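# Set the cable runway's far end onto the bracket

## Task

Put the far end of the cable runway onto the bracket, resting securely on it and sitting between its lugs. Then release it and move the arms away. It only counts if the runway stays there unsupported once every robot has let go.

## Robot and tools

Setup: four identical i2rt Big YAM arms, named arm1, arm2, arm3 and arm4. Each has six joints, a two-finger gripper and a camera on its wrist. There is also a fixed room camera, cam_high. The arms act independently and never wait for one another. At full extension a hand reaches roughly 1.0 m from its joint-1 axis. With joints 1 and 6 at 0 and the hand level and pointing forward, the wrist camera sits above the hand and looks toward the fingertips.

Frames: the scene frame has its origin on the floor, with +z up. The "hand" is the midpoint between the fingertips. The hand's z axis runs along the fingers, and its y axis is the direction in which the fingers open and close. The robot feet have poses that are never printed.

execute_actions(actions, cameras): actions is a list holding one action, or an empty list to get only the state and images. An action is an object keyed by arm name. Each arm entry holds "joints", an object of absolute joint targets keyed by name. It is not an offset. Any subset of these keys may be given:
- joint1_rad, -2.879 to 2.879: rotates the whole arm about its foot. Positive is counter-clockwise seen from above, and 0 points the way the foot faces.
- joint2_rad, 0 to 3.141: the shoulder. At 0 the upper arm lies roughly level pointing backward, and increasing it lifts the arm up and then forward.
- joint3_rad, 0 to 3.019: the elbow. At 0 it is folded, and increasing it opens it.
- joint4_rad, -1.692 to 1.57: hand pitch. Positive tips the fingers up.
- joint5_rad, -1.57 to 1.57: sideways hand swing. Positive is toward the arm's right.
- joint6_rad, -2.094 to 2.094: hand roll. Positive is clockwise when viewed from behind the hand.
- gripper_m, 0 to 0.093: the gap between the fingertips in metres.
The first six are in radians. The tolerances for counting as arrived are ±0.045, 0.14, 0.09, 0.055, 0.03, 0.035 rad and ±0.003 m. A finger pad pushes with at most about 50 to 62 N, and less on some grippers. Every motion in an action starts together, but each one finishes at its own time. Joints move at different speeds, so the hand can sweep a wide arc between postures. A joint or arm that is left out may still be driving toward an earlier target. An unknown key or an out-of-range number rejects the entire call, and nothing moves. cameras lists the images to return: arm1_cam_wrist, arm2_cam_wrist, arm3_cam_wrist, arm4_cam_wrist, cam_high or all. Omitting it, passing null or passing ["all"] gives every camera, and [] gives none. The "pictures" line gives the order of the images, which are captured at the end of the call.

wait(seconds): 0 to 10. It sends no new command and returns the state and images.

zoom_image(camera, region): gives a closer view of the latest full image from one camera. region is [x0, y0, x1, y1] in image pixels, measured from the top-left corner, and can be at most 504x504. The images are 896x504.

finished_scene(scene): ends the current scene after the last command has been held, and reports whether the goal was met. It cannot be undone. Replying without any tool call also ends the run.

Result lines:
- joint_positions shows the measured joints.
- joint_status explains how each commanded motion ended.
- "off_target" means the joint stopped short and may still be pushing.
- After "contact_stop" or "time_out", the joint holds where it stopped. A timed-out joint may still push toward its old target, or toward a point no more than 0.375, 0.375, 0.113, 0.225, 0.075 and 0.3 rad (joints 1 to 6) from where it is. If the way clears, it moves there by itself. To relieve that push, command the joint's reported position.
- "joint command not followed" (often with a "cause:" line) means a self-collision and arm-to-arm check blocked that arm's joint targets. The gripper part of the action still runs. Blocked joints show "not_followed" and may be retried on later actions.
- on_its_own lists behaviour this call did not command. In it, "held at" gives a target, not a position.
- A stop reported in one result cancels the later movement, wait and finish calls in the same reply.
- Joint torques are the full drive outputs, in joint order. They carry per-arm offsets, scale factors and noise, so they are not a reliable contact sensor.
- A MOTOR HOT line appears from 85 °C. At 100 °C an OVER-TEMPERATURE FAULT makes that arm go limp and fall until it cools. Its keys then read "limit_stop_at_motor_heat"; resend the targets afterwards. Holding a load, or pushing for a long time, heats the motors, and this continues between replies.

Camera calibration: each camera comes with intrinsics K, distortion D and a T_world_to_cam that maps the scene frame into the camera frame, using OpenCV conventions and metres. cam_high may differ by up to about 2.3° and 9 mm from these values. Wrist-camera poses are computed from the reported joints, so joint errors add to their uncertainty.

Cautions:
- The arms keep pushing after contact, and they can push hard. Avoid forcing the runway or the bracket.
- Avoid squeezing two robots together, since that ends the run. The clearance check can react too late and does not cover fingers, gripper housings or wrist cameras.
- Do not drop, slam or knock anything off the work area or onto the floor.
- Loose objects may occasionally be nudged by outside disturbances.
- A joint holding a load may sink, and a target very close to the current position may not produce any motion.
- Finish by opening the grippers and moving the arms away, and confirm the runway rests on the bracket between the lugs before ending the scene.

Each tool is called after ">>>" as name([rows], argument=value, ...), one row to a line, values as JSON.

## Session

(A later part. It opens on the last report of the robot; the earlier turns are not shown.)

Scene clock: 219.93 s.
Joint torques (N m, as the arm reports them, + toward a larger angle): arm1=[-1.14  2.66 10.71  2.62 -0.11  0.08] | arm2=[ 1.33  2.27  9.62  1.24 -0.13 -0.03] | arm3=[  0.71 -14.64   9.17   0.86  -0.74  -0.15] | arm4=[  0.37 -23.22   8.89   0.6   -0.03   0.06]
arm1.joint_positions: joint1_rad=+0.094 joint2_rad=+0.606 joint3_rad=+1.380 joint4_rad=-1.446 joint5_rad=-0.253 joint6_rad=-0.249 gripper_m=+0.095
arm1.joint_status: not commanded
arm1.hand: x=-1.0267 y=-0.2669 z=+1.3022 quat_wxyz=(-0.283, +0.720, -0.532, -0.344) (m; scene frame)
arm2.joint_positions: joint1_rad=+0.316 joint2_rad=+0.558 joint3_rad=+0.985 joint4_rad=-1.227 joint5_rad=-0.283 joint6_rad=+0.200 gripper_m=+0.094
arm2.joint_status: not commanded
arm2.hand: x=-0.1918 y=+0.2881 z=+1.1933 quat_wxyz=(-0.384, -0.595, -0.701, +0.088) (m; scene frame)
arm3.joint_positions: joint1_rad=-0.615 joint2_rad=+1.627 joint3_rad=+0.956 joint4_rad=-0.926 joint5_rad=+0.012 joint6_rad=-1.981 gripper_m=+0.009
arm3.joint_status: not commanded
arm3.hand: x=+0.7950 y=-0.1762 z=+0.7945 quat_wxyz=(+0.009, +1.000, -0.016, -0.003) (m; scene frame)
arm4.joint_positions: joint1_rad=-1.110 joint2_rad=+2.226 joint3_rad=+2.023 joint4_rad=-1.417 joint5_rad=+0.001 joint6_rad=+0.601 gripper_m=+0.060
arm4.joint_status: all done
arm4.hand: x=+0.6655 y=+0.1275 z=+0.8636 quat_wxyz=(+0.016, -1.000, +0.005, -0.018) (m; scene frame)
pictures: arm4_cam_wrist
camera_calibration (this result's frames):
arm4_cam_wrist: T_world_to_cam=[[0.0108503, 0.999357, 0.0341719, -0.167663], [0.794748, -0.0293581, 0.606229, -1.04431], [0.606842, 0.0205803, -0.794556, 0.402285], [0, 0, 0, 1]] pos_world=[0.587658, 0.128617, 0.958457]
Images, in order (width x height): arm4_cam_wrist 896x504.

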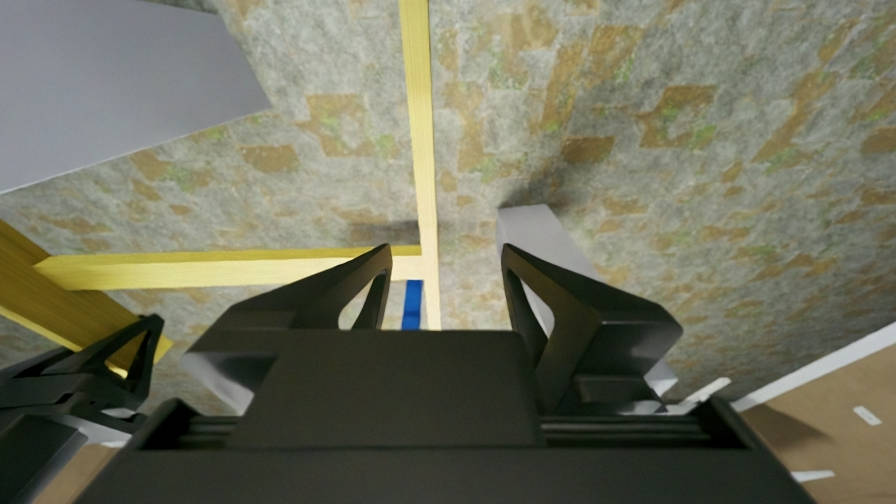

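>>> execute_actions([
  {"arm4":{"joints":{"joint1_rad":-1.10,"joint2_rad":2.26,"joint3_rad":1.965,"joint4_rad":-1.22,"joint6_rad":0.635}}},
], cameras=["arm4_cam_wrist"])

Scene clock: 224.47 s.
Joint torques (N m, as the arm reports them, + toward a larger angle): arm1=[-1.14  2.63 10.7   2.63 -0.11  0.07] | arm2=[ 1.16  2.24  9.71  1.26 -0.15 -0.02] | arm3=[  0.72 -14.65   9.19   0.87  -0.74  -0.15] | arm4=[  1.26 -20.47   7.25   0.81  -0.04   0.05]
arm1.joint_positions: joint1_rad=+0.094 joint2_rad=+0.606 joint3_rad=+1.380 joint4_rad=-1.446 joint5_rad=-0.253 joint6_rad=-0.249 gripper_m=+0.095
arm1.joint_status: not commanded
arm1.hand: x=-1.0267 y=-0.2669 z=+1.3022 quat_wxyz=(-0.283, +0.720, -0.532, -0.344) (m; scene frame)
arm2.joint_positions: joint1_rad=+0.316 joint2_rad=+0.558 joint3_rad=+0.985 joint4_rad=-1.227 joint5_rad=-0.283 joint6_rad=+0.200 gripper_m=+0.094
arm2.joint_status: not commanded
arm2.hand: x=-0.1918 y=+0.2881 z=+1.1933 quat_wxyz=(-0.384, -0.595, -0.701, +0.088) (m; scene frame)
arm3.joint_positions: joint1_rad=-0.615 joint2_rad=+1.627 joint3_rad=+0.956 joint4_rad=-0.926 joint5_rad=+0.012 joint6_rad=-1.981 gripper_m=+0.009
arm3.joint_status: not commanded
arm3.hand: x=+0.7950 y=-0.1762 z=+0.7945 quat_wxyz=(+0.009, +1.000, -0.016, -0.003) (m; scene frame)
arm4.joint_positions: joint1_rad=-1.110 joint2_rad=+2.253 joint3_rad=+1.963 joint4_rad=-1.239 joint5_rad=+0.001 joint6_rad=+0.623 gripper_m=+0.060
arm4.joint_status: all done
arm4.hand: x=+0.6476 y=+0.1157 z=+0.8239 quat_wxyz=(-0.010, -1.000, +0.015, +0.019) (m; scene frame)
pictures: arm4_cam_wrist
camera_calibration (this result's frames):
arm4_cam_wrist: T_world_to_cam=[[0.0327799, 0.999285, -0.018829, -0.124828], [0.838266, -0.017229, 0.544989, -0.985505], [0.544275, -0.0336484, -0.838232, 0.464625], [0, 0, 0, 1]] pos_world=[0.577324, 0.123393, 0.924202]
Images, in order (width x height): arm4_cam_wrist 896x504.

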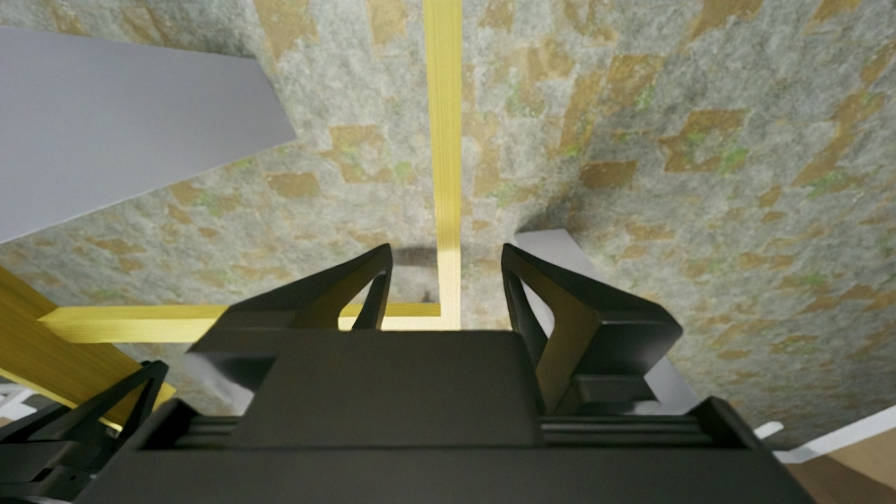

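Centered. Lower 3 cm via joint 2.

>>> execute_actions([
  {"arm4":{"joints":{"joint2_rad":2.295,"joint4_rad":-1.225}}},
], cameras=["arm4_cam_wrist"])

Scene clock: 227.07 s.
Joint torques (N m, as the arm reports them, + toward a larger angle): arm1=[-1.18  2.66 10.72  2.62 -0.11  0.08] | arm2=[ 0.69  2.38  9.73  1.3  -0.13 -0.03] | arm3=[  0.73 -14.66   9.2    0.87  -0.74  -0.16] | arm4=[  1.15 -19.83   7.28   0.61  -0.03   0.06]
arm1.joint_positions: joint1_rad=+0.094 joint2_rad=+0.606 joint3_rad=+1.380 joint4_rad=-1.446 joint5_rad=-0.253 joint6_rad=-0.249 gripper_m=+0.095
arm1.joint_status: not commanded
arm1.hand: x=-1.0267 y=-0.2669 z=+1.3022 quat_wxyz=(-0.283, +0.720, -0.532, -0.344) (m; scene frame)
arm2.joint_positions: joint1_rad=+0.316 joint2_rad=+0.558 joint3_rad=+0.985 joint4_rad=-1.227 joint5_rad=-0.283 joint6_rad=+0.200 gripper_m=+0.094
arm2.joint_status: not commanded
arm2.hand: x=-0.1918 y=+0.2881 z=+1.1933 quat_wxyz=(-0.384, -0.595, -0.701, +0.088) (m; scene frame)
arm3.joint_positions: joint1_rad=-0.615 joint2_rad=+1.627 joint3_rad=+0.956 joint4_rad=-0.926 joint5_rad=+0.012 joint6_rad=-1.981 gripper_m=+0.009
arm3.joint_status: not commanded
arm3.hand: x=+0.7950 y=-0.1762 z=+0.7945 quat_wxyz=(+0.009, +1.000, -0.016, -0.003) (m; scene frame)
arm4.joint_positions: joint1_rad=-1.110 joint2_rad=+2.282 joint3_rad=+1.963 joint4_rad=-1.239 joint5_rad=+0.001 joint6_rad=+0.623 gripper_m=+0.060
arm4.joint_status: all done
arm4.hand: x=+0.6503 y=+0.1175 z=+0.8046 quat_wxyz=(-0.002, -1.000, +0.015, +0.008) (m; scene frame)
pictures: arm4_cam_wrist
camera_calibration (this result's frames):
arm4_cam_wrist: T_world_to_cam=[[0.033158, 0.999448, -0.0018649, -0.141077], [0.824916, -0.026314, 0.564643, -0.983231], [0.564283, -0.0202608, -0.825333, 0.422093], [0, 0, 0, 1]] pos_world=[0.577581, 0.123678, 0.903279]
Images, in order (width x height): arm4_cam_wrist 896x504.

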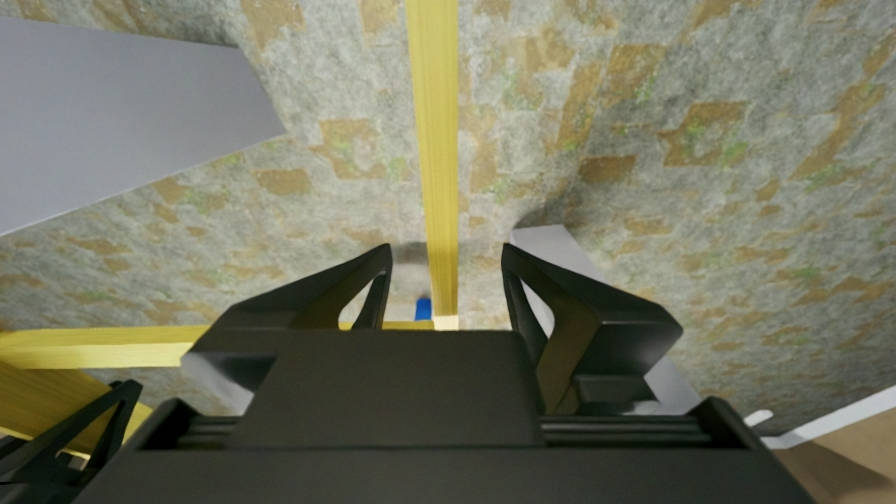

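>>> execute_actions([
  {"arm4":{"joints":{"joint2_rad":2.315,"joint4_rad":-1.20}}},
], cameras=[])

>>> execute_actions([
  {"arm4":{"joints":{"gripper_m":0.0}}},
], cameras=[])

>>> execute_actions([
  {"arm3":{"joints":{"gripper_m":0.06}}},
], cameras=["arm4_cam_wrist"])

Scene clock: 231.67 s.
Joint torques (N m, as the arm reports them, + toward a larger angle): arm1=[-1.07  2.65 10.71  2.65 -0.11  0.08] | arm2=[ 0.88  2.06  9.69  1.26 -0.16 -0.03] | arm3=[  0.74 -14.66   9.19   0.85  -0.74  -0.15] | arm4=[  1.2  -20.04   7.13   0.82  -0.03   0.06]
arm1.joint_positions: joint1_rad=+0.094 joint2_rad=+0.606 joint3_rad=+1.380 joint4_rad=-1.446 joint5_rad=-0.253 joint6_rad=-0.249 gripper_m=+0.095
arm1.joint_status: not commanded
arm1.hand: x=-1.0267 y=-0.2669 z=+1.3022 quat_wxyz=(-0.283, +0.720, -0.532, -0.344) (m; scene frame)
arm2.joint_positions: joint1_rad=+0.316 joint2_rad=+0.558 joint3_rad=+0.985 joint4_rad=-1.227 joint5_rad=-0.283 joint6_rad=+0.200 gripper_m=+0.094
arm2.joint_status: not commanded
arm2.hand: x=-0.1918 y=+0.2881 z=+1.1933 quat_wxyz=(-0.384, -0.595, -0.701, +0.088) (m; scene frame)
arm3.joint_positions: joint1_rad=-0.615 joint2_rad=+1.627 joint3_rad=+0.956 joint4_rad=-0.926 joint5_rad=+0.012 joint6_rad=-1.981 gripper_m=+0.009
arm3.joint_status: not commanded
arm3.hand: x=+0.7950 y=-0.1762 z=+0.7945 quat_wxyz=(+0.009, +1.000, -0.016, -0.003) (m; scene frame)
arm4.joint_positions: joint1_rad=-1.110 joint2_rad=+2.298 joint3_rad=+1.963 joint4_rad=-1.220 joint5_rad=+0.001 joint6_rad=+0.623 gripper_m=+0.060
arm4.joint_status: all done
arm4.hand: x=+0.6479 y=+0.1160 z=+0.7942 quat_wxyz=(-0.003, -1.000, +0.015, +0.009) (m; scene frame)
pictures: none
No camera images: the call's "cameras" was empty. Leave "cameras" out to get every camera's image.

Scene clock: 232.30 s.
Joint torques (N m, as the arm reports them, + toward a larger angle): arm1=[-1.08  2.68 10.72  2.62 -0.11  0.08] | arm2=[ 1.21  2.12  9.78  1.28 -0.13 -0.02] | arm3=[  0.72 -14.66   9.18   0.86  -0.74  -0.16] | arm4=[  1.34 -19.94   7.2    0.82  -0.17   0.23]
arm1.joint_positions: joint1_rad=+0.094 joint2_rad=+0.606 joint3_rad=+1.380 joint4_rad=-1.446 joint5_rad=-0.253 joint6_rad=-0.249 gripper_m=+0.095
arm1.joint_status: not commanded
arm1.hand: x=-1.0267 y=-0.2669 z=+1.3022 quat_wxyz=(-0.283, +0.720, -0.532, -0.344) (m; scene frame)
arm2.joint_positions: joint1_rad=+0.316 joint2_rad=+0.558 joint3_rad=+0.985 joint4_rad=-1.227 joint5_rad=-0.283 joint6_rad=+0.200 gripper_m=+0.094
arm2.joint_status: not commanded
arm2.hand: x=-0.1918 y=+0.2881 z=+1.1933 quat_wxyz=(-0.384, -0.595, -0.701, +0.088) (m; scene frame)
arm3.joint_positions: joint1_rad=-0.615 joint2_rad=+1.627 joint3_rad=+0.956 joint4_rad=-0.926 joint5_rad=+0.012 joint6_rad=-1.980 gripper_m=+0.009
arm3.joint_status: not commanded
arm3.hand: x=+0.7950 y=-0.1762 z=+0.7945 quat_wxyz=(+0.009, +1.000, -0.016, -0.003) (m; scene frame)
arm4.joint_positions: joint1_rad=-1.110 joint2_rad=+2.298 joint3_rad=+1.962 joint4_rad=-1.220 joint5_rad=+0.004 joint6_rad=+0.607 gripper_m=+0.008
arm4.joint_status: gripper_m off_target (ended at +0.008, target +0.000)
arm4.hand: x=+0.6480 y=+0.1167 z=+0.7938 quat_wxyz=(-0.001, -1.000, +0.007, +0.010) (m; scene frame)
pictures: none
No camera images: the call's "cameras" was empty. Leave "cameras" out to get every camera's image.

Scene clock: 232.93 s.
Joint torques (N m, as the arm reports them, + toward a larger angle): arm1=[-1.12  2.65 10.73  2.62 -0.11  0.08] | arm2=[ 1.21  2.09  9.79  1.25 -0.14 -0.04] | arm3=[  0.4  -13.91   9.25   0.89  -0.38  -0.16] | arm4=[  1.3  -19.84   7.21   0.85  -0.17   0.23]
arm1.joint_positions: joint1_rad=+0.094 joint2_rad=+0.606 joint3_rad=+1.380 joint4_rad=-1.446 joint5_rad=-0.253 joint6_rad=-0.249 gripper_m=+0.095
arm1.joint_status: not commanded
arm1.hand: x=-1.0267 y=-0.2669 z=+1.3022 quat_wxyz=(-0.283, +0.720, -0.532, -0.344) (m; scene frame)
arm2.joint_positions: joint1_rad=+0.316 joint2_rad=+0.558 joint3_rad=+0.985 joint4_rad=-1.227 joint5_rad=-0.283 joint6_rad=+0.200 gripper_m=+0.094
arm2.joint_status: not commanded
arm2.hand: x=-0.1918 y=+0.2881 z=+1.1933 quat_wxyz=(-0.384, -0.595, -0.701, +0.088) (m; scene frame)
arm3.joint_positions: joint1_rad=-0.612 joint2_rad=+1.621 joint3_rad=+0.956 joint4_rad=-0.926 joint5_rad=+0.004 joint6_rad=-1.980 gripper_m=+0.060
arm3.joint_status: all done
arm3.hand: x=+0.7931 y=-0.1746 z=+0.7968 quat_wxyz=(+0.005, +1.000, -0.015, -0.005) (m; scene frame)
arm4.joint_positions: joint1_rad=-1.110 joint2_rad=+2.298 joint3_rad=+1.962 joint4_rad=-1.220 joint5_rad=+0.004 joint6_rad=+0.607 gripper_m=+0.008
arm4.joint_status: not commanded
arm4.hand: x=+0.6480 y=+0.1167 z=+0.7938 quat_wxyz=(-0.001, -1.000, +0.007, +0.010) (m; scene frame)
pictures: arm4_cam_wrist
camera_calibration (this result's frames):
arm4_cam_wrist: T_world_to_cam=[[0.016794, 0.999859, -0.000641878, -0.130587], [0.827476, -0.0135382, 0.561338, -0.975819], [0.56125, -0.00995823, -0.827587, 0.417043], [0, 0, 0, 1]] pos_world=[0.575594, 0.12151, 0.892819]
Images, in order (width x height): arm4_cam_wrist 896x504.

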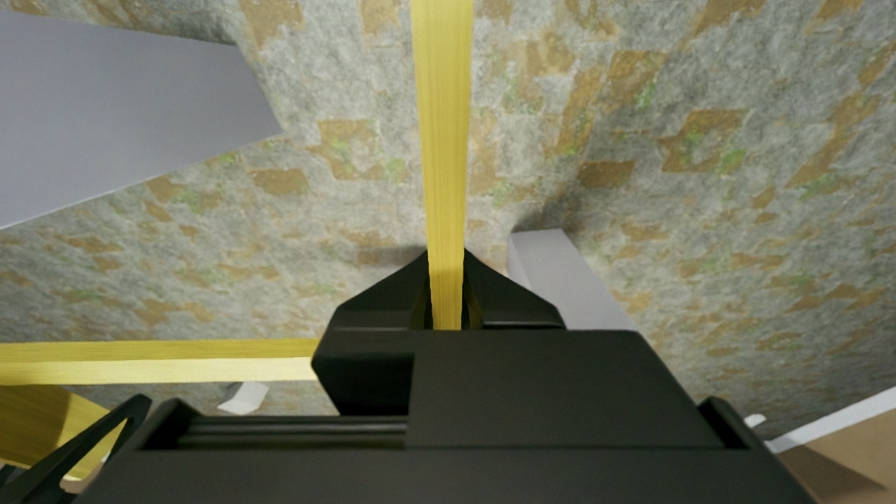

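>>> execute_actions([
  {"arm3":{"joints":{"joint2_rad":1.51,"joint3_rad":1.11,"joint4_rad":-1.14}}},
], cameras=[])

>>> execute_actions([
  {"arm3":{"joints":{"joint1_rad":0.30,"joint6_rad":2.075}}},
], cameras=["arm3_cam_wrist"])

Scene clock: 241.43 s.
Joint torques (N m, as the arm reports them, + toward a larger angle): arm1=[-1.11  2.69 10.72  2.63 -0.11  0.08] | arm2=[ 1.28  2.4   9.69  1.3  -0.13 -0.02] | arm3=[  0.55 -11.87  11.41   0.13  -0.37  -0.15] | arm4=[  1.24 -19.78   7.22   0.83  -0.17   0.23]
arm1.joint_positions: joint1_rad=+0.094 joint2_rad=+0.606 joint3_rad=+1.380 joint4_rad=-1.446 joint5_rad=-0.253 joint6_rad=-0.249 gripper_m=+0.095
arm1.joint_status: not commanded
arm1.hand: x=-1.0267 y=-0.2669 z=+1.3022 quat_wxyz=(-0.283, +0.720, -0.532, -0.344) (m; scene frame)
arm2.joint_positions: joint1_rad=+0.316 joint2_rad=+0.558 joint3_rad=+0.985 joint4_rad=-1.227 joint5_rad=-0.283 joint6_rad=+0.200 gripper_m=+0.094
arm2.joint_status: not commanded
arm2.hand: x=-0.1918 y=+0.2881 z=+1.1933 quat_wxyz=(-0.384, -0.595, -0.701, +0.088) (m; scene frame)
arm3.joint_positions: joint1_rad=-0.612 joint2_rad=+1.502 joint3_rad=+1.081 joint4_rad=-1.126 joint5_rad=+0.004 joint6_rad=-1.980 gripper_m=+0.060
arm3.joint_status: all done
arm3.hand: x=+0.7994 y=-0.1633 z=+0.8843 quat_wxyz=(-0.015, +1.000, -0.015, +0.004) (m; scene frame)
arm4.joint_positions: joint1_rad=-1.110 joint2_rad=+2.298 joint3_rad=+1.962 joint4_rad=-1.220 joint5_rad=+0.004 joint6_rad=+0.607 gripper_m=+0.008
arm4.joint_status: not commanded
arm4.hand: x=+0.6480 y=+0.1167 z=+0.7938 quat_wxyz=(-0.001, -1.000, +0.007, +0.010) (m; scene frame)
pictures: none
No camera images: the call's "cameras" was empty. Leave "cameras" out to get every camera's image.

Scene clock: 244.50 s.
Joint torques (N m, as the arm reports them, + toward a larger angle): arm1=[-1.1   2.66 10.72  2.61 -0.11  0.08] | arm2=[ 1.02  1.91  9.7   1.28 -0.13 -0.02] | arm3=[ -0.46 -12.13  11.42   0.16  -0.03  -0.05] | arm4=[  1.3  -19.77   7.22   0.83  -0.17   0.23]
arm1.joint_positions: joint1_rad=+0.094 joint2_rad=+0.606 joint3_rad=+1.380 joint4_rad=-1.446 joint5_rad=-0.253 joint6_rad=-0.249 gripper_m=+0.095
arm1.joint_status: not commanded
arm1.hand: x=-1.0267 y=-0.2669 z=+1.3022 quat_wxyz=(-0.283, +0.720, -0.532, -0.344) (m; scene frame)
arm2.joint_positions: joint1_rad=+0.316 joint2_rad=+0.558 joint3_rad=+0.985 joint4_rad=-1.227 joint5_rad=-0.283 joint6_rad=+0.200 gripper_m=+0.094
arm2.joint_status: not commanded
arm2.hand: x=-0.1918 y=+0.2881 z=+1.1933 quat_wxyz=(-0.384, -0.595, -0.701, +0.088) (m; scene frame)
arm3.joint_positions: joint1_rad=+0.302 joint2_rad=+1.504 joint3_rad=+1.081 joint4_rad=-1.126 joint5_rad=+0.001 joint6_rad=+2.066 gripper_m=+0.060
arm3.joint_status: all done
arm3.hand: x=+0.4301 y=-0.1693 z=+0.8854 quat_wxyz=(+0.007, -0.010, -1.000, -0.015) (m; scene frame)
arm4.joint_positions: joint1_rad=-1.110 joint2_rad=+2.298 joint3_rad=+1.962 joint4_rad=-1.220 joint5_rad=+0.004 joint6_rad=+0.607 gripper_m=+0.008
arm4.joint_status: not commanded
arm4.hand: x=+0.6480 y=+0.1167 z=+0.7938 quat_wxyz=(-0.001, -1.000, +0.007, +0.010) (m; scene frame)
pictures: arm3_cam_wrist
camera_calibration (this result's frames):
arm3_cam_wrist: T_world_to_cam=[[-0.0243116, -0.999235, -0.0306184, -0.132598], [-0.814567, 0.00204437, 0.580065, -0.155525], [-0.579559, 0.039043, -0.813994, 1.09694], [0, 0, 0, 1]] pos_world=[0.505835, -0.175007, 0.979061]
Images, in order (width x height): arm3_cam_wrist 896x504.

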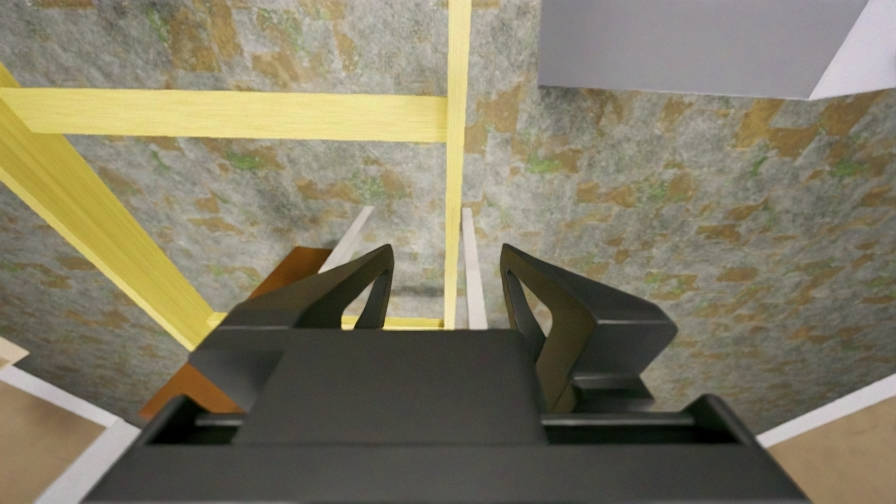

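>>> execute_actions([
  {"arm3":{"joints":{"joint2_rad":1.64,"joint3_rad":0.975,"joint4_rad":-0.895}}},
], cameras=["arm3_cam_wrist"])

Scene clock: 247.20 s.
Joint torques (N m, as the arm reports them, + toward a larger angle): arm1=[-1.1   2.61 10.73  2.63 -0.11  0.08] | arm2=[ 0.7   2.75  9.68  1.32 -0.13 -0.04] | arm3=[ -0.53 -14.5    7.83   1.25  -0.02  -0.05] | arm4=[  1.21 -19.82   7.2    0.84  -0.18   0.23]
arm1.joint_positions: joint1_rad=+0.094 joint2_rad=+0.606 joint3_rad=+1.380 joint4_rad=-1.446 joint5_rad=-0.253 joint6_rad=-0.249 gripper_m=+0.095
arm1.joint_status: not commanded
arm1.hand: x=-1.0267 y=-0.2669 z=+1.3022 quat_wxyz=(-0.283, +0.720, -0.532, -0.344) (m; scene frame)
arm2.joint_positions: joint1_rad=+0.316 joint2_rad=+0.558 joint3_rad=+0.985 joint4_rad=-1.227 joint5_rad=-0.283 joint6_rad=+0.200 gripper_m=+0.094
arm2.joint_status: not commanded
arm2.hand: x=-0.1918 y=+0.2881 z=+1.1933 quat_wxyz=(-0.384, -0.595, -0.701, +0.088) (m; scene frame)
arm3.joint_positions: joint1_rad=+0.302 joint2_rad=+1.648 joint3_rad=+0.972 joint4_rad=-0.910 joint5_rad=+0.001 joint6_rad=+2.067 gripper_m=+0.060
arm3.joint_status: all done
arm3.hand: x=+0.4318 y=-0.1725 z=+0.7932 quat_wxyz=(-0.001, -0.010, -1.000, +0.001) (m; scene frame)
arm4.joint_positions: joint1_rad=-1.110 joint2_rad=+2.298 joint3_rad=+1.962 joint4_rad=-1.220 joint5_rad=+0.004 joint6_rad=+0.607 gripper_m=+0.008
arm4.joint_status: not commanded
arm4.hand: x=+0.6480 y=+0.1167 z=+0.7938 quat_wxyz=(-0.001, -1.000, +0.007, +0.010) (m; scene frame)
pictures: arm3_cam_wrist
camera_calibration (this result's frames):
arm3_cam_wrist: T_world_to_cam=[[-0.0248094, -0.999691, 0.00119132, -0.163757], [-0.824055, 0.0211252, 0.566116, -0.0822656], [-0.565966, 0.0130633, -0.824325, 1.02082], [0, 0, 0, 1]] pos_world=[0.505897, -0.175304, 0.888256]
Images, in order (width x height): arm3_cam_wrist 896x504.

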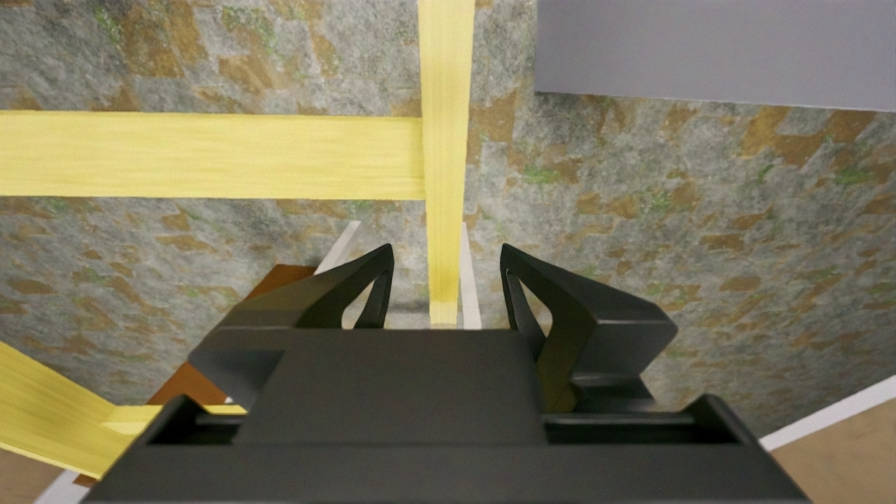

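>>> execute_actions([
  {"arm3":{"joints":{"gripper_m":0.0}}},
], cameras=[])

>>> execute_actions([
  {"arm3":{"joints":{"joint1_rad":0.063,"joint2_rad":1.535,"joint3_rad":0.89,"joint4_rad":-0.905,"joint6_rad":1.829}},"arm4":{"joints":{"joint1_rad":-1.017,"joint2_rad":2.085,"joint3_rad":1.64,"joint4_rad":-1.11,"joint6_rad":0.704}}},
], cameras=[])

>>> execute_actions([
  {"arm3":{"joints":{"joint1_rad":-0.204,"joint2_rad":1.50,"joint3_rad":0.86,"joint4_rad":-0.90,"joint6_rad":1.562}},"arm4":{"joints":{"joint1_rad":-0.894,"joint2_rad":1.915,"joint3_rad":1.375,"joint4_rad":-1.005,"joint6_rad":0.827}}},
], cameras=[])

>>> execute_actions([
  {"arm3":{"joints":{"joint1_rad":-0.471,"joint2_rad":1.535,"joint3_rad":0.905,"joint4_rad":-0.91,"joint6_rad":1.297}},"arm4":{"joints":{"joint1_rad":-0.738,"joint2_rad":1.78,"joint3_rad":1.175,"joint4_rad":-0.935,"joint6_rad":0.986}}},
], cameras=["cam_high","arm4_cam_wrist"])

Scene clock: 268.60 s.
Joint torques (N m, as the arm reports them, + toward a larger angle): arm1=[-1.14  2.66 10.72  2.62 -0.11  0.08] | arm2=[ 0.89  2.3   9.83  1.27 -0.12 -0.04] | arm3=[ -0.39 -14.29   7.81   1.02  -0.12  -0.12] | arm4=[  1.23 -19.76   7.22   0.82  -0.16   0.23]
arm1.joint_positions: joint1_rad=+0.094 joint2_rad=+0.606 joint3_rad=+1.380 joint4_rad=-1.446 joint5_rad=-0.253 joint6_rad=-0.249 gripper_m=+0.095
arm1.joint_status: not commanded
arm1.hand: x=-1.0267 y=-0.2669 z=+1.3022 quat_wxyz=(-0.283, +0.720, -0.532, -0.344) (m; scene frame)
arm2.joint_positions: joint1_rad=+0.316 joint2_rad=+0.558 joint3_rad=+0.985 joint4_rad=-1.227 joint5_rad=-0.283 joint6_rad=+0.200 gripper_m=+0.094
arm2.joint_status: not commanded
arm2.hand: x=-0.1918 y=+0.2881 z=+1.1933 quat_wxyz=(-0.384, -0.595, -0.701, +0.088) (m; scene frame)
arm3.joint_positions: joint1_rad=+0.301 joint2_rad=+1.648 joint3_rad=+0.972 joint4_rad=-0.904 joint5_rad=+0.003 joint6_rad=+2.074 gripper_m=+0.009
arm3.joint_status: gripper_m off_target (ended at +0.009, target +0.000)
arm3.hand: x=+0.4315 y=-0.1710 z=+0.7932 quat_wxyz=(+0.000, -0.014, -1.000, -0.002) (m; scene frame)
arm4.joint_positions: joint1_rad=-1.110 joint2_rad=+2.298 joint3_rad=+1.962 joint4_rad=-1.219 joint5_rad=+0.004 joint6_rad=+0.607 gripper_m=+0.008
arm4.joint_status: not commanded
arm4.hand: x=+0.6479 y=+0.1166 z=+0.7938 quat_wxyz=(-0.001, -1.000, +0.007, +0.010) (m; scene frame)
pictures: none
No camera images: the call's "cameras" was empty. Leave "cameras" out to get every camera's image.

Scene clock: 269.80 s.
Joint torques (N m, as the arm reports them, + toward a larger angle): arm1=[-1.09  2.64 10.73  2.63 -0.11  0.08] | arm2=[ 1.12  2.41  9.66  1.25 -0.16 -0.05] | arm3=[  0.66 -14.76   9.26   0.63  -0.14  -0.13] | arm4=[ -0.41 -20.5    8.1   -0.03   0.03  -0.11]
arm1.joint_positions: joint1_rad=+0.094 joint2_rad=+0.606 joint3_rad=+1.380 joint4_rad=-1.446 joint5_rad=-0.253 joint6_rad=-0.249 gripper_m=+0.095
arm1.joint_status: not commanded
arm1.hand: x=-1.0267 y=-0.2669 z=+1.3022 quat_wxyz=(-0.283, +0.720, -0.532, -0.344) (m; scene frame)
arm2.joint_positions: joint1_rad=+0.316 joint2_rad=+0.558 joint3_rad=+0.985 joint4_rad=-1.227 joint5_rad=-0.283 joint6_rad=+0.200 gripper_m=+0.094
arm2.joint_status: not commanded
arm2.hand: x=-0.1918 y=+0.2881 z=+1.1933 quat_wxyz=(-0.384, -0.595, -0.701, +0.088) (m; scene frame)
arm3.joint_positions: joint1_rad=+0.051 joint2_rad=+1.566 joint3_rad=+0.869 joint4_rad=-0.905 joint5_rad=+0.004 joint6_rad=+1.830 gripper_m=+0.009
arm3.joint_status: all done
arm3.hand: x=+0.5383 y=-0.1759 z=+0.7933 quat_wxyz=(-0.002, -0.018, -1.000, +0.009) (m; scene frame)
arm4.joint_positions: joint1_rad=-1.003 joint2_rad=+2.109 joint3_rad=+1.618 joint4_rad=-1.107 joint5_rad=+0.000 joint6_rad=+0.708 gripper_m=+0.008
arm4.joint_status: all done
arm4.hand: x=+0.7572 y=+0.1116 z=+0.7915 quat_wxyz=(+0.010, -1.000, +0.005, -0.009) (m; scene frame)
pictures: none
No camera images: the call's "cameras" was empty. Leave "cameras" out to get every camera's image.

Scene clock: 271.03 s.
Joint torques (N m, as the arm reports them, + toward a larger angle): arm1=[-1.15  2.65 10.72  2.61 -0.11  0.08] | arm2=[ 1.07  2.48  9.63  1.22 -0.14 -0.02] | arm3=[  0.65 -15.28   9.08   0.6   -0.3   -0.12] | arm4=[ -0.35 -18.6    8.35  -0.39   0.03  -0.1 ]
arm1.joint_positions: joint1_rad=+0.094 joint2_rad=+0.606 joint3_rad=+1.380 joint4_rad=-1.446 joint5_rad=-0.253 joint6_rad=-0.249 gripper_m=+0.095
arm1.joint_status: not commanded
arm1.hand: x=-1.0267 y=-0.2669 z=+1.3022 quat_wxyz=(-0.283, +0.720, -0.532, -0.344) (m; scene frame)
arm2.joint_positions: joint1_rad=+0.316 joint2_rad=+0.558 joint3_rad=+0.985 joint4_rad=-1.227 joint5_rad=-0.283 joint6_rad=+0.200 gripper_m=+0.094
arm2.joint_status: not commanded
arm2.hand: x=-0.1918 y=+0.2881 z=+1.1933 quat_wxyz=(-0.384, -0.595, -0.701, +0.088) (m; scene frame)
arm3.joint_positions: joint1_rad=-0.217 joint2_rad=+1.541 joint3_rad=+0.841 joint4_rad=-0.899 joint5_rad=+0.007 joint6_rad=+1.562 gripper_m=+0.009
arm3.joint_status: all done
arm3.hand: x=+0.6378 y=-0.1768 z=+0.7932 quat_wxyz=(+0.000, -0.018, -1.000, +0.009) (m; scene frame)
arm4.joint_positions: joint1_rad=-0.881 joint2_rad=+1.950 joint3_rad=+1.343 joint4_rad=-0.991 joint5_rad=+0.000 joint6_rad=+0.831 gripper_m=+0.008
arm4.joint_status: all done
arm4.hand: x=+0.8571 y=+0.1107 z=+0.7900 quat_wxyz=(+0.011, -1.000, +0.005, -0.007) (m; scene frame)
pictures: none
No camera images: the call's "cameras" was empty. Leave "cameras" out to get every camera's image.

Scene clock: 272.33 s.
Joint torques (N m, as the arm reports them, + toward a larger angle): arm1=[-1.08  2.63 10.7   2.62 -0.11  0.08] | arm2=[ 1.09  2.56  9.62  1.31 -0.12 -0.04] | arm3=[  0.43 -14.17  11.1   -0.02  -0.26  -0.17] | arm4=[ -0.66 -17.73   7.41  -0.62   0.25  -0.18]
arm1.joint_positions: joint1_rad=+0.094 joint2_rad=+0.606 joint3_rad=+1.380 joint4_rad=-1.446 joint5_rad=-0.253 joint6_rad=-0.249 gripper_m=+0.095
arm1.joint_status: not commanded
arm1.hand: x=-1.0267 y=-0.2669 z=+1.3022 quat_wxyz=(-0.283, +0.720, -0.532, -0.344) (m; scene frame)
arm2.joint_positions: joint1_rad=+0.316 joint2_rad=+0.558 joint3_rad=+0.985 joint4_rad=-1.227 joint5_rad=-0.283 joint6_rad=+0.200 gripper_m=+0.094
arm2.joint_status: not commanded
arm2.hand: x=-0.1918 y=+0.2881 z=+1.1933 quat_wxyz=(-0.384, -0.595, -0.701, +0.088) (m; scene frame)
arm3.joint_positions: joint1_rad=-0.480 joint2_rad=+1.559 joint3_rad=+0.864 joint4_rad=-0.892 joint5_rad=+0.006 joint6_rad=+1.304 gripper_m=+0.009
arm3.joint_status: all done
arm3.hand: x=+0.7348 y=-0.1836 z=+0.7928 quat_wxyz=(+0.002, -0.020, -1.000, +0.004) (m; scene frame)
arm4.joint_positions: joint1_rad=-0.720 joint2_rad=+1.832 joint3_rad=+1.152 joint4_rad=-0.915 joint5_rad=-0.005 joint6_rad=+0.997 gripper_m=+0.008
arm4.joint_status: all done
arm4.hand: x=+0.9559 y=+0.1039 z=+0.7888 quat_wxyz=(+0.010, -1.000, +0.007, -0.007) (m; scene frame)
pictures: arm4_cam_wrist, cam_high
camera_calibration (this result's frames):
arm4_cam_wrist: T_world_to_cam=[[0.0171127, 0.999599, 0.0225613, -0.141572], [0.808696, -0.0271069, 0.587602, -1.22935], [0.587978, 0.00818977, -0.808835, 0.197736], [0, 0, 0, 1]] pos_world=[0.880325, 0.106572, 0.885496]
Images, in order (width x height): arm4_cam_wrist 896x504, cam_high 896x504.

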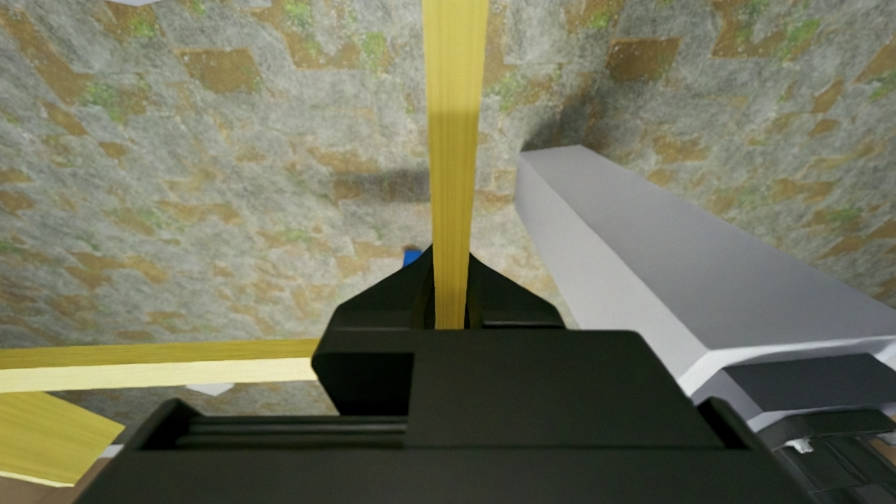

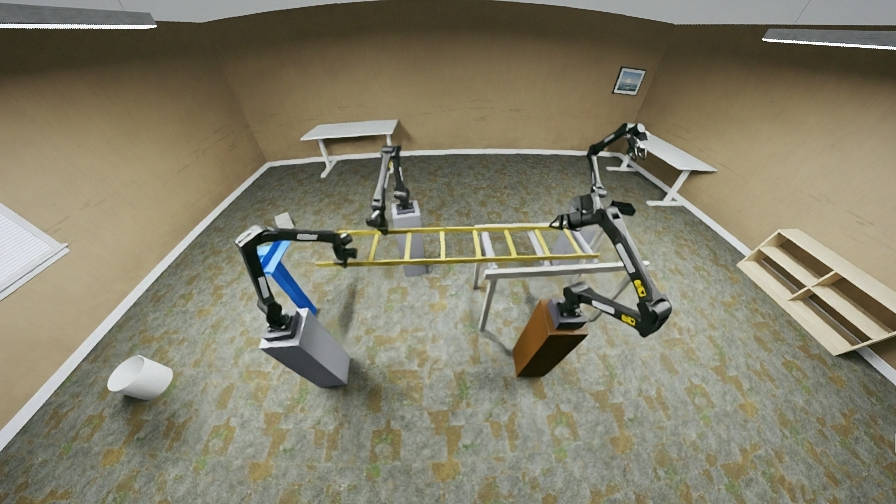

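>>> execute_actions([
  {"arm3":{"joints":{"joint1_rad":-0.703,"joint2_rad":1.60,"joint3_rad":1.03,"joint4_rad":-0.935,"joint6_rad":1.06}},"arm4":{"joints":{"joint1_rad":-0.55,"joint2_rad":1.63,"joint3_rad":1.035,"joint4_rad":-0.90,"joint6_rad":1.178}}},
], cameras=[])

>>> execute_actions([
  {"arm3":{"joints":{"joint1_rad":-0.888,"joint2_rad":1.72,"joint3_rad":1.21,"joint4_rad":-0.985,"joint6_rad":0.876}},"arm4":{"joints":{"joint1_rad":-0.318,"joint2_rad":1.565,"joint3_rad":0.96,"joint4_rad":-0.88,"joint6_rad":1.414}}},
], cameras=["cam_high","arm4_cam_wrist"])

Scene clock: 278.53 s.
Joint torques (N m, as the arm reports them, + toward a larger angle): arm1=[-1.12  2.7  10.7   2.62 -0.11  0.08] | arm2=[ 0.82  2.61  9.73  1.29 -0.14 -0.04] | arm3=[ -0.2  -17.74  11.94  -0.09  -0.01  -0.23] | arm4=[ -0.01 -20.16   7.57  -0.87   0.21   0.02]
arm1.joint_positions: joint1_rad=+0.094 joint2_rad=+0.606 joint3_rad=+1.380 joint4_rad=-1.446 joint5_rad=-0.253 joint6_rad=-0.249 gripper_m=+0.095
arm1.joint_status: not commanded
arm1.hand: x=-1.0267 y=-0.2669 z=+1.3022 quat_wxyz=(-0.283, +0.720, -0.532, -0.344) (m; scene frame)
arm2.joint_positions: joint1_rad=+0.316 joint2_rad=+0.558 joint3_rad=+0.985 joint4_rad=-1.227 joint5_rad=-0.283 joint6_rad=+0.200 gripper_m=+0.094
arm2.joint_status: not commanded
arm2.hand: x=-0.1918 y=+0.2881 z=+1.1933 quat_wxyz=(-0.384, -0.595, -0.701, +0.088) (m; scene frame)
arm3.joint_positions: joint1_rad=-0.703 joint2_rad=+1.644 joint3_rad=+0.982 joint4_rad=-0.915 joint5_rad=+0.001 joint6_rad=+1.073 gripper_m=+0.009
arm3.joint_status: all done
arm3.hand: x=+0.8315 y=-0.1806 z=+0.7953 quat_wxyz=(+0.004, -0.016, -1.000, -0.003) (m; scene frame)
arm4.joint_positions: joint1_rad=-0.541 joint2_rad=+1.732 joint3_rad=+1.006 joint4_rad=-0.873 joint5_rad=-0.004 joint6_rad=+1.171 gripper_m=+0.008
arm4.joint_status: all done
arm4.hand: x=+1.0496 y=+0.1071 z=+0.7895 quat_wxyz=(+0.014, -1.000, +0.005, -0.005) (m; scene frame)
pictures: none
No camera images: the call's "cameras" was empty. Leave "cameras" out to get every camera's image.

Scene clock: 279.80 s.
Joint torques (N m, as the arm reports them, + toward a larger angle): arm1=[-1.13  2.67 10.71  2.63 -0.11  0.08] | arm2=[ 1.22  2.24  9.63  1.28 -0.12 -0.01] | arm3=[ -0.15 -20.77  11.81   0.28  -0.05  -0.21] | arm4=[ -0.14 -19.32   8.2   -1.09   0.32   0.06]
arm1.joint_positions: joint1_rad=+0.094 joint2_rad=+0.606 joint3_rad=+1.380 joint4_rad=-1.446 joint5_rad=-0.253 joint6_rad=-0.249 gripper_m=+0.095
arm1.joint_status: not commanded
arm1.hand: x=-1.0267 y=-0.2669 z=+1.3022 quat_wxyz=(-0.283, +0.720, -0.532, -0.344) (m; scene frame)
arm2.joint_positions: joint1_rad=+0.316 joint2_rad=+0.558 joint3_rad=+0.985 joint4_rad=-1.227 joint5_rad=-0.283 joint6_rad=+0.200 gripper_m=+0.094
arm2.joint_status: not commanded
arm2.hand: x=-0.1918 y=+0.2881 z=+1.1933 quat_wxyz=(-0.384, -0.595, -0.701, +0.088) (m; scene frame)
arm3.joint_positions: joint1_rad=-0.888 joint2_rad=+1.770 joint3_rad=+1.167 joint4_rad=-0.975 joint5_rad=+0.002 joint6_rad=+0.887 gripper_m=+0.009
arm3.joint_status: all done
arm3.hand: x=+0.9328 y=-0.1814 z=+0.7975 quat_wxyz=(+0.005, -0.016, -1.000, -0.002) (m; scene frame)
arm4.joint_positions: joint1_rad=-0.308 joint2_rad=+1.671 joint3_rad=+0.920 joint4_rad=-0.848 joint5_rad=-0.007 joint6_rad=+1.403 gripper_m=+0.008
arm4.joint_status: all done
arm4.hand: x=+1.1505 y=+0.1065 z=+0.7891 quat_wxyz=(+0.015, -1.000, +0.004, -0.004) (m; scene frame)
pictures: arm4_cam_wrist, cam_high
camera_calibration (this result's frames):
arm4_cam_wrist: T_world_to_cam=[[0.010718, 0.999444, 0.0315695, -0.147263], [0.812519, -0.0271067, 0.582304, -1.38698], [0.582836, 0.0194097, -0.812358, 0.0910033], [0, 0, 0, 1]] pos_world=[1.07549, 0.107818, 0.88622]
Images, in order (width x height): arm4_cam_wrist 896x504, cam_high 896x504.

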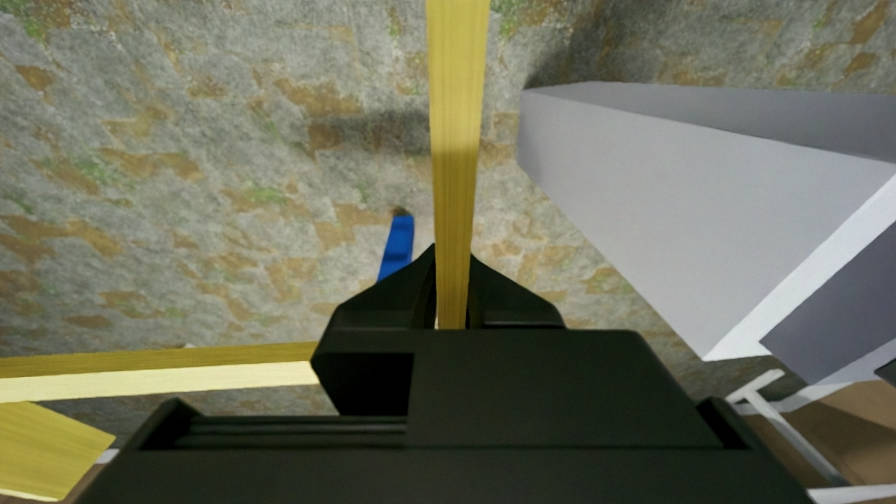

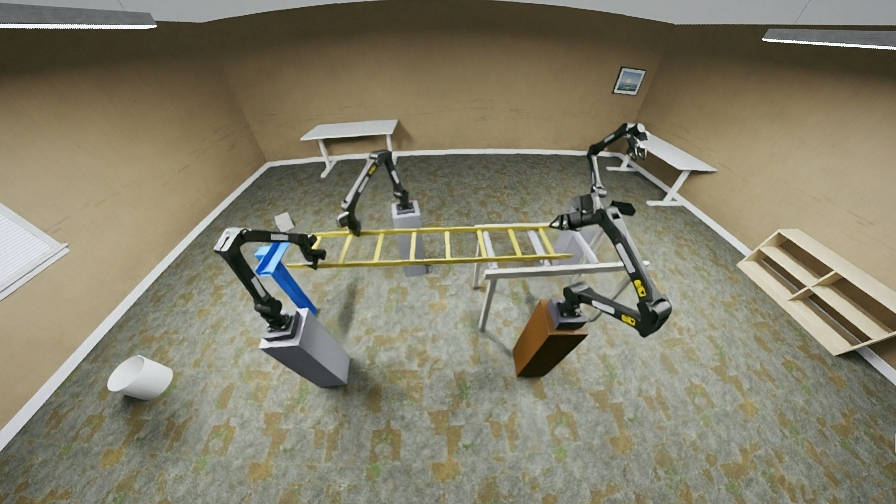

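>>> zoom_image(camera="cam_high", region=[230, 210, 390, 300])

Region (230, 210, 390, 300) of cam_high's 896x504 image, scaled by 3.150, with more detail than that image has; it fills the top 284 rows of this view, and the rest is white.

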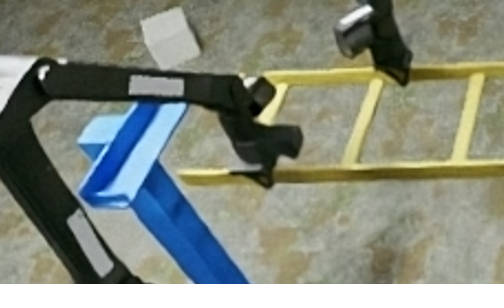

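>>> execute_actions([
  {"arm3":{"joints":{"joint1_rad":-1.03,"joint2_rad":1.86,"joint3_rad":1.45,"joint4_rad":-1.06,"joint6_rad":0.735}},"arm4":{"joints":{"joint1_rad":-0.07,"joint2_rad":1.52,"joint3_rad":0.96,"joint4_rad":-0.89,"joint6_rad":1.675}},"arm2":{"joints":{"joint1_rad":0.9,"joint2_rad":1.5,"joint3_rad":2.0,"joint4_rad":-1.2,"joint5_rad":0,"joint6_rad":0}}},
], cameras=["cam_high","arm2_cam_wrist"])

>>> zoom_image(camera="cam_high", region=[230, 210, 390, 300])

Scene clock: 293.53 s.
Joint torques (N m, as the arm reports them, + toward a larger angle): arm1=[-1.1   2.7  10.71  2.63 -0.11  0.08] | arm2=[ 0.72 -9.7  12.25  1.37  0.17 -0.18] | arm3=[ -0.12 -23.67  12.63   0.67   0.11  -0.2 ] | arm4=[ -0.42 -20.54   9.35  -1.38   0.71   0.15]
arm1.joint_positions: joint1_rad=+0.094 joint2_rad=+0.606 joint3_rad=+1.380 joint4_rad=-1.446 joint5_rad=-0.253 joint6_rad=-0.249 gripper_m=+0.095
arm1.joint_status: not commanded
arm1.hand: x=-1.0267 y=-0.2669 z=+1.3022 quat_wxyz=(-0.283, +0.720, -0.532, -0.344) (m; scene frame)
arm2.joint_positions: joint1_rad=+0.903 joint2_rad=+1.510 joint3_rad=+1.953 joint4_rad=-1.211 joint5_rad=-0.003 joint6_rad=+0.014 gripper_m=+0.094
arm2.joint_status: all done
arm2.hand: x=+0.1371 y=+0.1240 z=+1.3228 quat_wxyz=(-0.365, -0.337, -0.857, +0.137) (m; scene frame)
arm3.joint_positions: joint1_rad=-1.031 joint2_rad=+1.911 joint3_rad=+1.403 joint4_rad=-1.058 joint5_rad=-0.002 joint6_rad=+0.745 gripper_m=+0.009
arm3.joint_status: all done
arm3.hand: x=+1.0340 y=-0.1823 z=+0.8043 quat_wxyz=(+0.002, -0.016, -1.000, -0.008) (m; scene frame)
arm4.joint_positions: joint1_rad=-0.056 joint2_rad=+1.645 joint3_rad=+0.906 joint4_rad=-0.849 joint5_rad=-0.016 joint6_rad=+1.655 gripper_m=+0.008
arm4.joint_status: all done
arm4.hand: x=+1.2522 y=+0.1056 z=+0.7946 quat_wxyz=(+0.011, -1.000, +0.004, -0.005) (m; scene frame)
pictures: arm2_cam_wrist, cam_high
camera_calibration (this result's frames):
arm2_cam_wrist: T_world_to_cam=[[-0.675074, -0.737672, -0.0107258, 0.202], [-0.726566, 0.667292, -0.163779, 0.232723], [0.127973, -0.10277, -0.986439, 1.41791], [0, 0, 0, 1]] pos_world=[0.124, 0.139434, 1.43896]
Images, in order (width x height): arm2_cam_wrist 896x504, cam_high 896x504.

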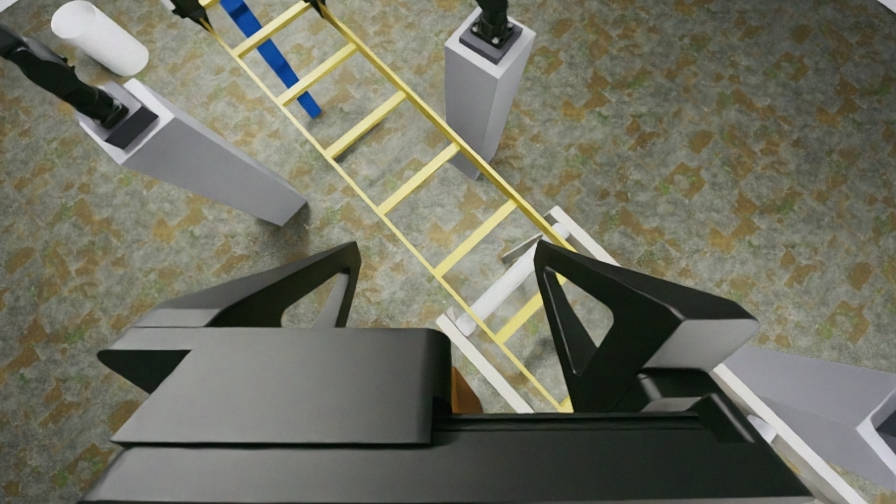

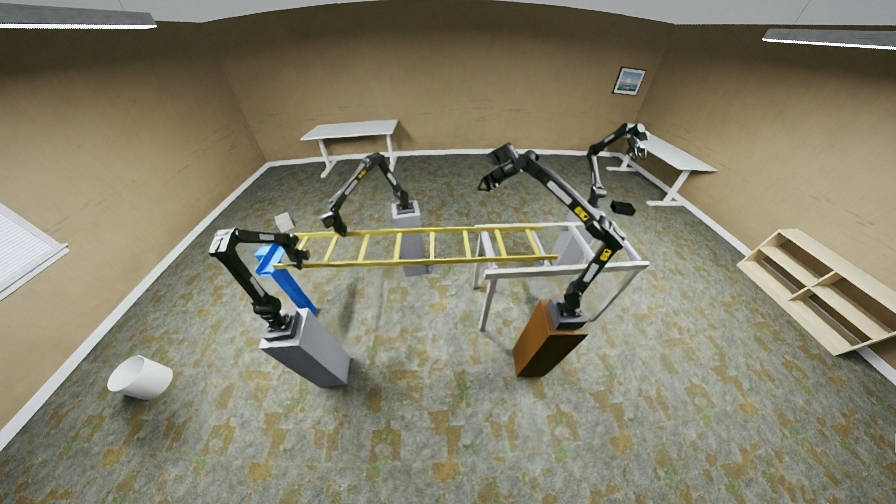

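Region (230, 210, 390, 300) of cam_high's 896x504 image, scaled by 3.150, with more detail than that image has; it fills the top 284 rows of this view, and the rest is white.

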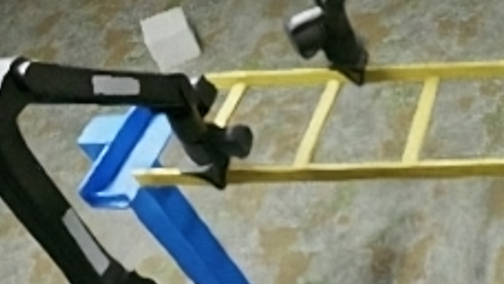

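>>> execute_actions([
  {"arm2":{"joints":{"joint1_rad":1.3,"joint4_rad":-0.55,"joint5_rad":-0.25}}},
], cameras=["arm2_cam_wrist"])

Scene clock: 298.00 s.
Joint torques (N m, as the arm reports them, + toward a larger angle): arm1=[-1.1   2.67 10.73  2.62 -0.11  0.08] | arm2=[  0.16 -10.23  12.54   2.09  -0.04  -0.15] | arm3=[ -0.08 -23.65  12.6    0.66   0.11  -0.2 ] | arm4=[ -0.35 -20.59   9.3   -1.36   0.71   0.14]
arm1.joint_positions: joint1_rad=+0.094 joint2_rad=+0.606 joint3_rad=+1.380 joint4_rad=-1.446 joint5_rad=-0.253 joint6_rad=-0.249 gripper_m=+0.095
arm1.joint_status: not commanded
arm1.hand: x=-1.0267 y=-0.2669 z=+1.3022 quat_wxyz=(-0.283, +0.720, -0.532, -0.344) (m; scene frame)
arm2.joint_positions: joint1_rad=+1.304 joint2_rad=+1.510 joint3_rad=+1.953 joint4_rad=-0.573 joint5_rad=-0.251 joint6_rad=+0.012 gripper_m=+0.094
arm2.joint_status: all done
arm2.hand: x=+0.3292 y=+0.3442 z=+1.4619 quat_wxyz=(-0.660, -0.049, -0.749, +0.013) (m; scene frame)
arm3.joint_positions: joint1_rad=-1.031 joint2_rad=+1.911 joint3_rad=+1.403 joint4_rad=-1.058 joint5_rad=-0.002 joint6_rad=+0.745 gripper_m=+0.009
arm3.joint_status: not commanded
arm3.hand: x=+1.0340 y=-0.1823 z=+0.8043 quat_wxyz=(+0.002, -0.016, -1.000, -0.008) (m; scene frame)
arm4.joint_positions: joint1_rad=-0.056 joint2_rad=+1.645 joint3_rad=+0.906 joint4_rad=-0.849 joint5_rad=-0.016 joint6_rad=+1.655 gripper_m=+0.008
arm4.joint_status: not commanded
arm4.hand: x=+1.2522 y=+0.1056 z=+0.7946 quat_wxyz=(+0.011, -1.000, +0.004, -0.005) (m; scene frame)
pictures: arm2_cam_wrist
camera_calibration (this result's frames):
arm2_cam_wrist: T_world_to_cam=[[-0.0875505, -0.995268, -0.0421598, 0.43683], [-0.687145, 0.0909793, -0.720802, 1.24786], [0.721226, -0.0341367, -0.691858, 0.903675], [0, 0, 0, 1]] pos_world=[0.243949, 0.352082, 1.54309]
Images, in order (width x height): arm2_cam_wrist 896x504.

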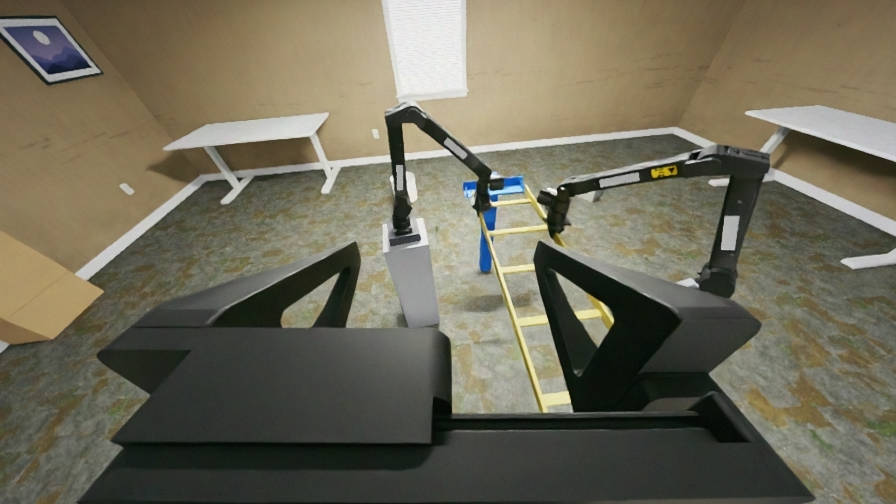

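>>> zoom_image(camera="arm2_cam_wrist", region=[440, 150, 580, 250])

Region (440, 150, 580, 250) of arm2_cam_wrist's 896x504 image, scaled by 3.600, with more detail than that image has; it fills the top 360 rows of this view, and the rest is white.

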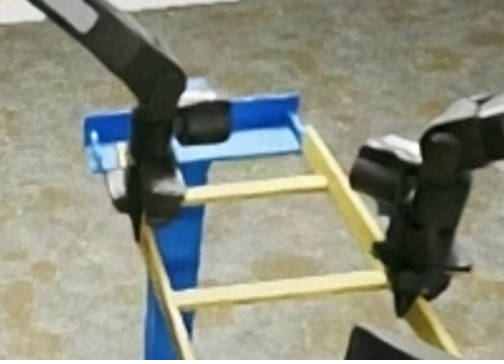

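>>> execute_actions([
  {"arm3":{"joints":{"joint1_rad":-0.985,"joint2_rad":1.875,"joint3_rad":1.495,"joint4_rad":-1.09,"joint6_rad":0.745}},"arm4":{"joints":{"joint1_rad":-0.075,"joint2_rad":1.40,"joint3_rad":0.885,"joint4_rad":-0.91,"joint6_rad":1.64}}},
], cameras=["arm2_cam_wrist"])

>>> zoom_image(camera="arm2_cam_wrist", region=[440, 150, 580, 250])

Scene clock: 315.60 s.
Joint torques (N m, as the arm reports them, + toward a larger angle): arm1=[-1.17  2.67 10.71  2.63 -0.11  0.08] | arm2=[ 0.66 -9.85 12.51  2.02  0.03 -0.14] | arm3=[ -0.35 -22.6   13.5   -0.09   0.12  -0.3 ] | arm4=[  0.77 -20.27   9.9   -1.42   0.35   0.25]
arm1.joint_positions: joint1_rad=+0.094 joint2_rad=+0.606 joint3_rad=+1.380 joint4_rad=-1.446 joint5_rad=-0.253 joint6_rad=-0.249 gripper_m=+0.095
arm1.joint_status: not commanded
arm1.hand: x=-1.0267 y=-0.2669 z=+1.3022 quat_wxyz=(-0.283, +0.720, -0.532, -0.344) (m; scene frame)
arm2.joint_positions: joint1_rad=+1.304 joint2_rad=+1.510 joint3_rad=+1.953 joint4_rad=-0.573 joint5_rad=-0.251 joint6_rad=+0.012 gripper_m=+0.094
arm2.joint_status: not commanded
arm2.hand: x=+0.3292 y=+0.3442 z=+1.4619 quat_wxyz=(-0.660, -0.049, -0.749, +0.013) (m; scene frame)
arm3.joint_positions: joint1_rad=-0.985 joint2_rad=+1.914 joint3_rad=+1.441 joint4_rad=-1.067 joint5_rad=-0.001 joint6_rad=+0.767 gripper_m=+0.009
arm3.joint_status: all done
arm3.hand: x=+1.0272 y=-0.1549 z=+0.8159 quat_wxyz=(-0.007, -0.004, -1.000, -0.016) (m; scene frame)
arm4.joint_positions: joint1_rad=-0.078 joint2_rad=+1.535 joint3_rad=+0.822 joint4_rad=-0.872 joint5_rad=-0.007 joint6_rad=+1.612 gripper_m=+0.008
arm4.joint_status: all done
arm4.hand: x=+1.2403 y=+0.1389 z=+0.8105 quat_wxyz=(+0.008, -1.000, -0.006, -0.001) (m; scene frame)
pictures: arm2_cam_wrist
camera_calibration (this result's frames):
arm2_cam_wrist: T_world_to_cam=[[-0.0875505, -0.995268, -0.0421598, 0.43683], [-0.687145, 0.0909793, -0.720802, 1.24786], [0.721226, -0.0341367, -0.691858, 0.903675], [0, 0, 0, 1]] pos_world=[0.243949, 0.352082, 1.54309]
Images, in order (width x height): arm2_cam_wrist 896x504.

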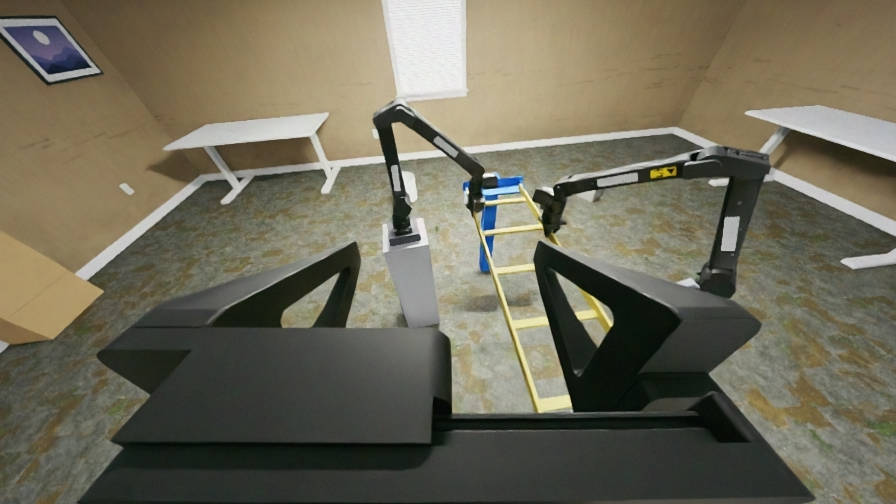

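Region (440, 150, 580, 250) of arm2_cam_wrist's 896x504 image, scaled by 3.600, with more detail than that image has; it fills the top 360 rows of this view, and the rest is white.

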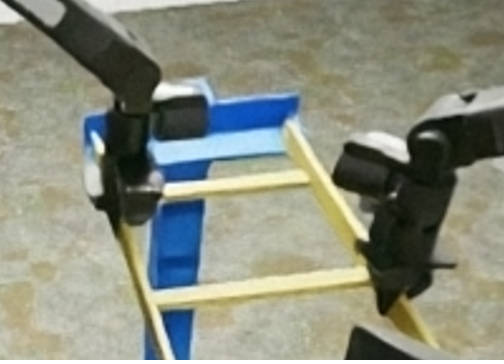

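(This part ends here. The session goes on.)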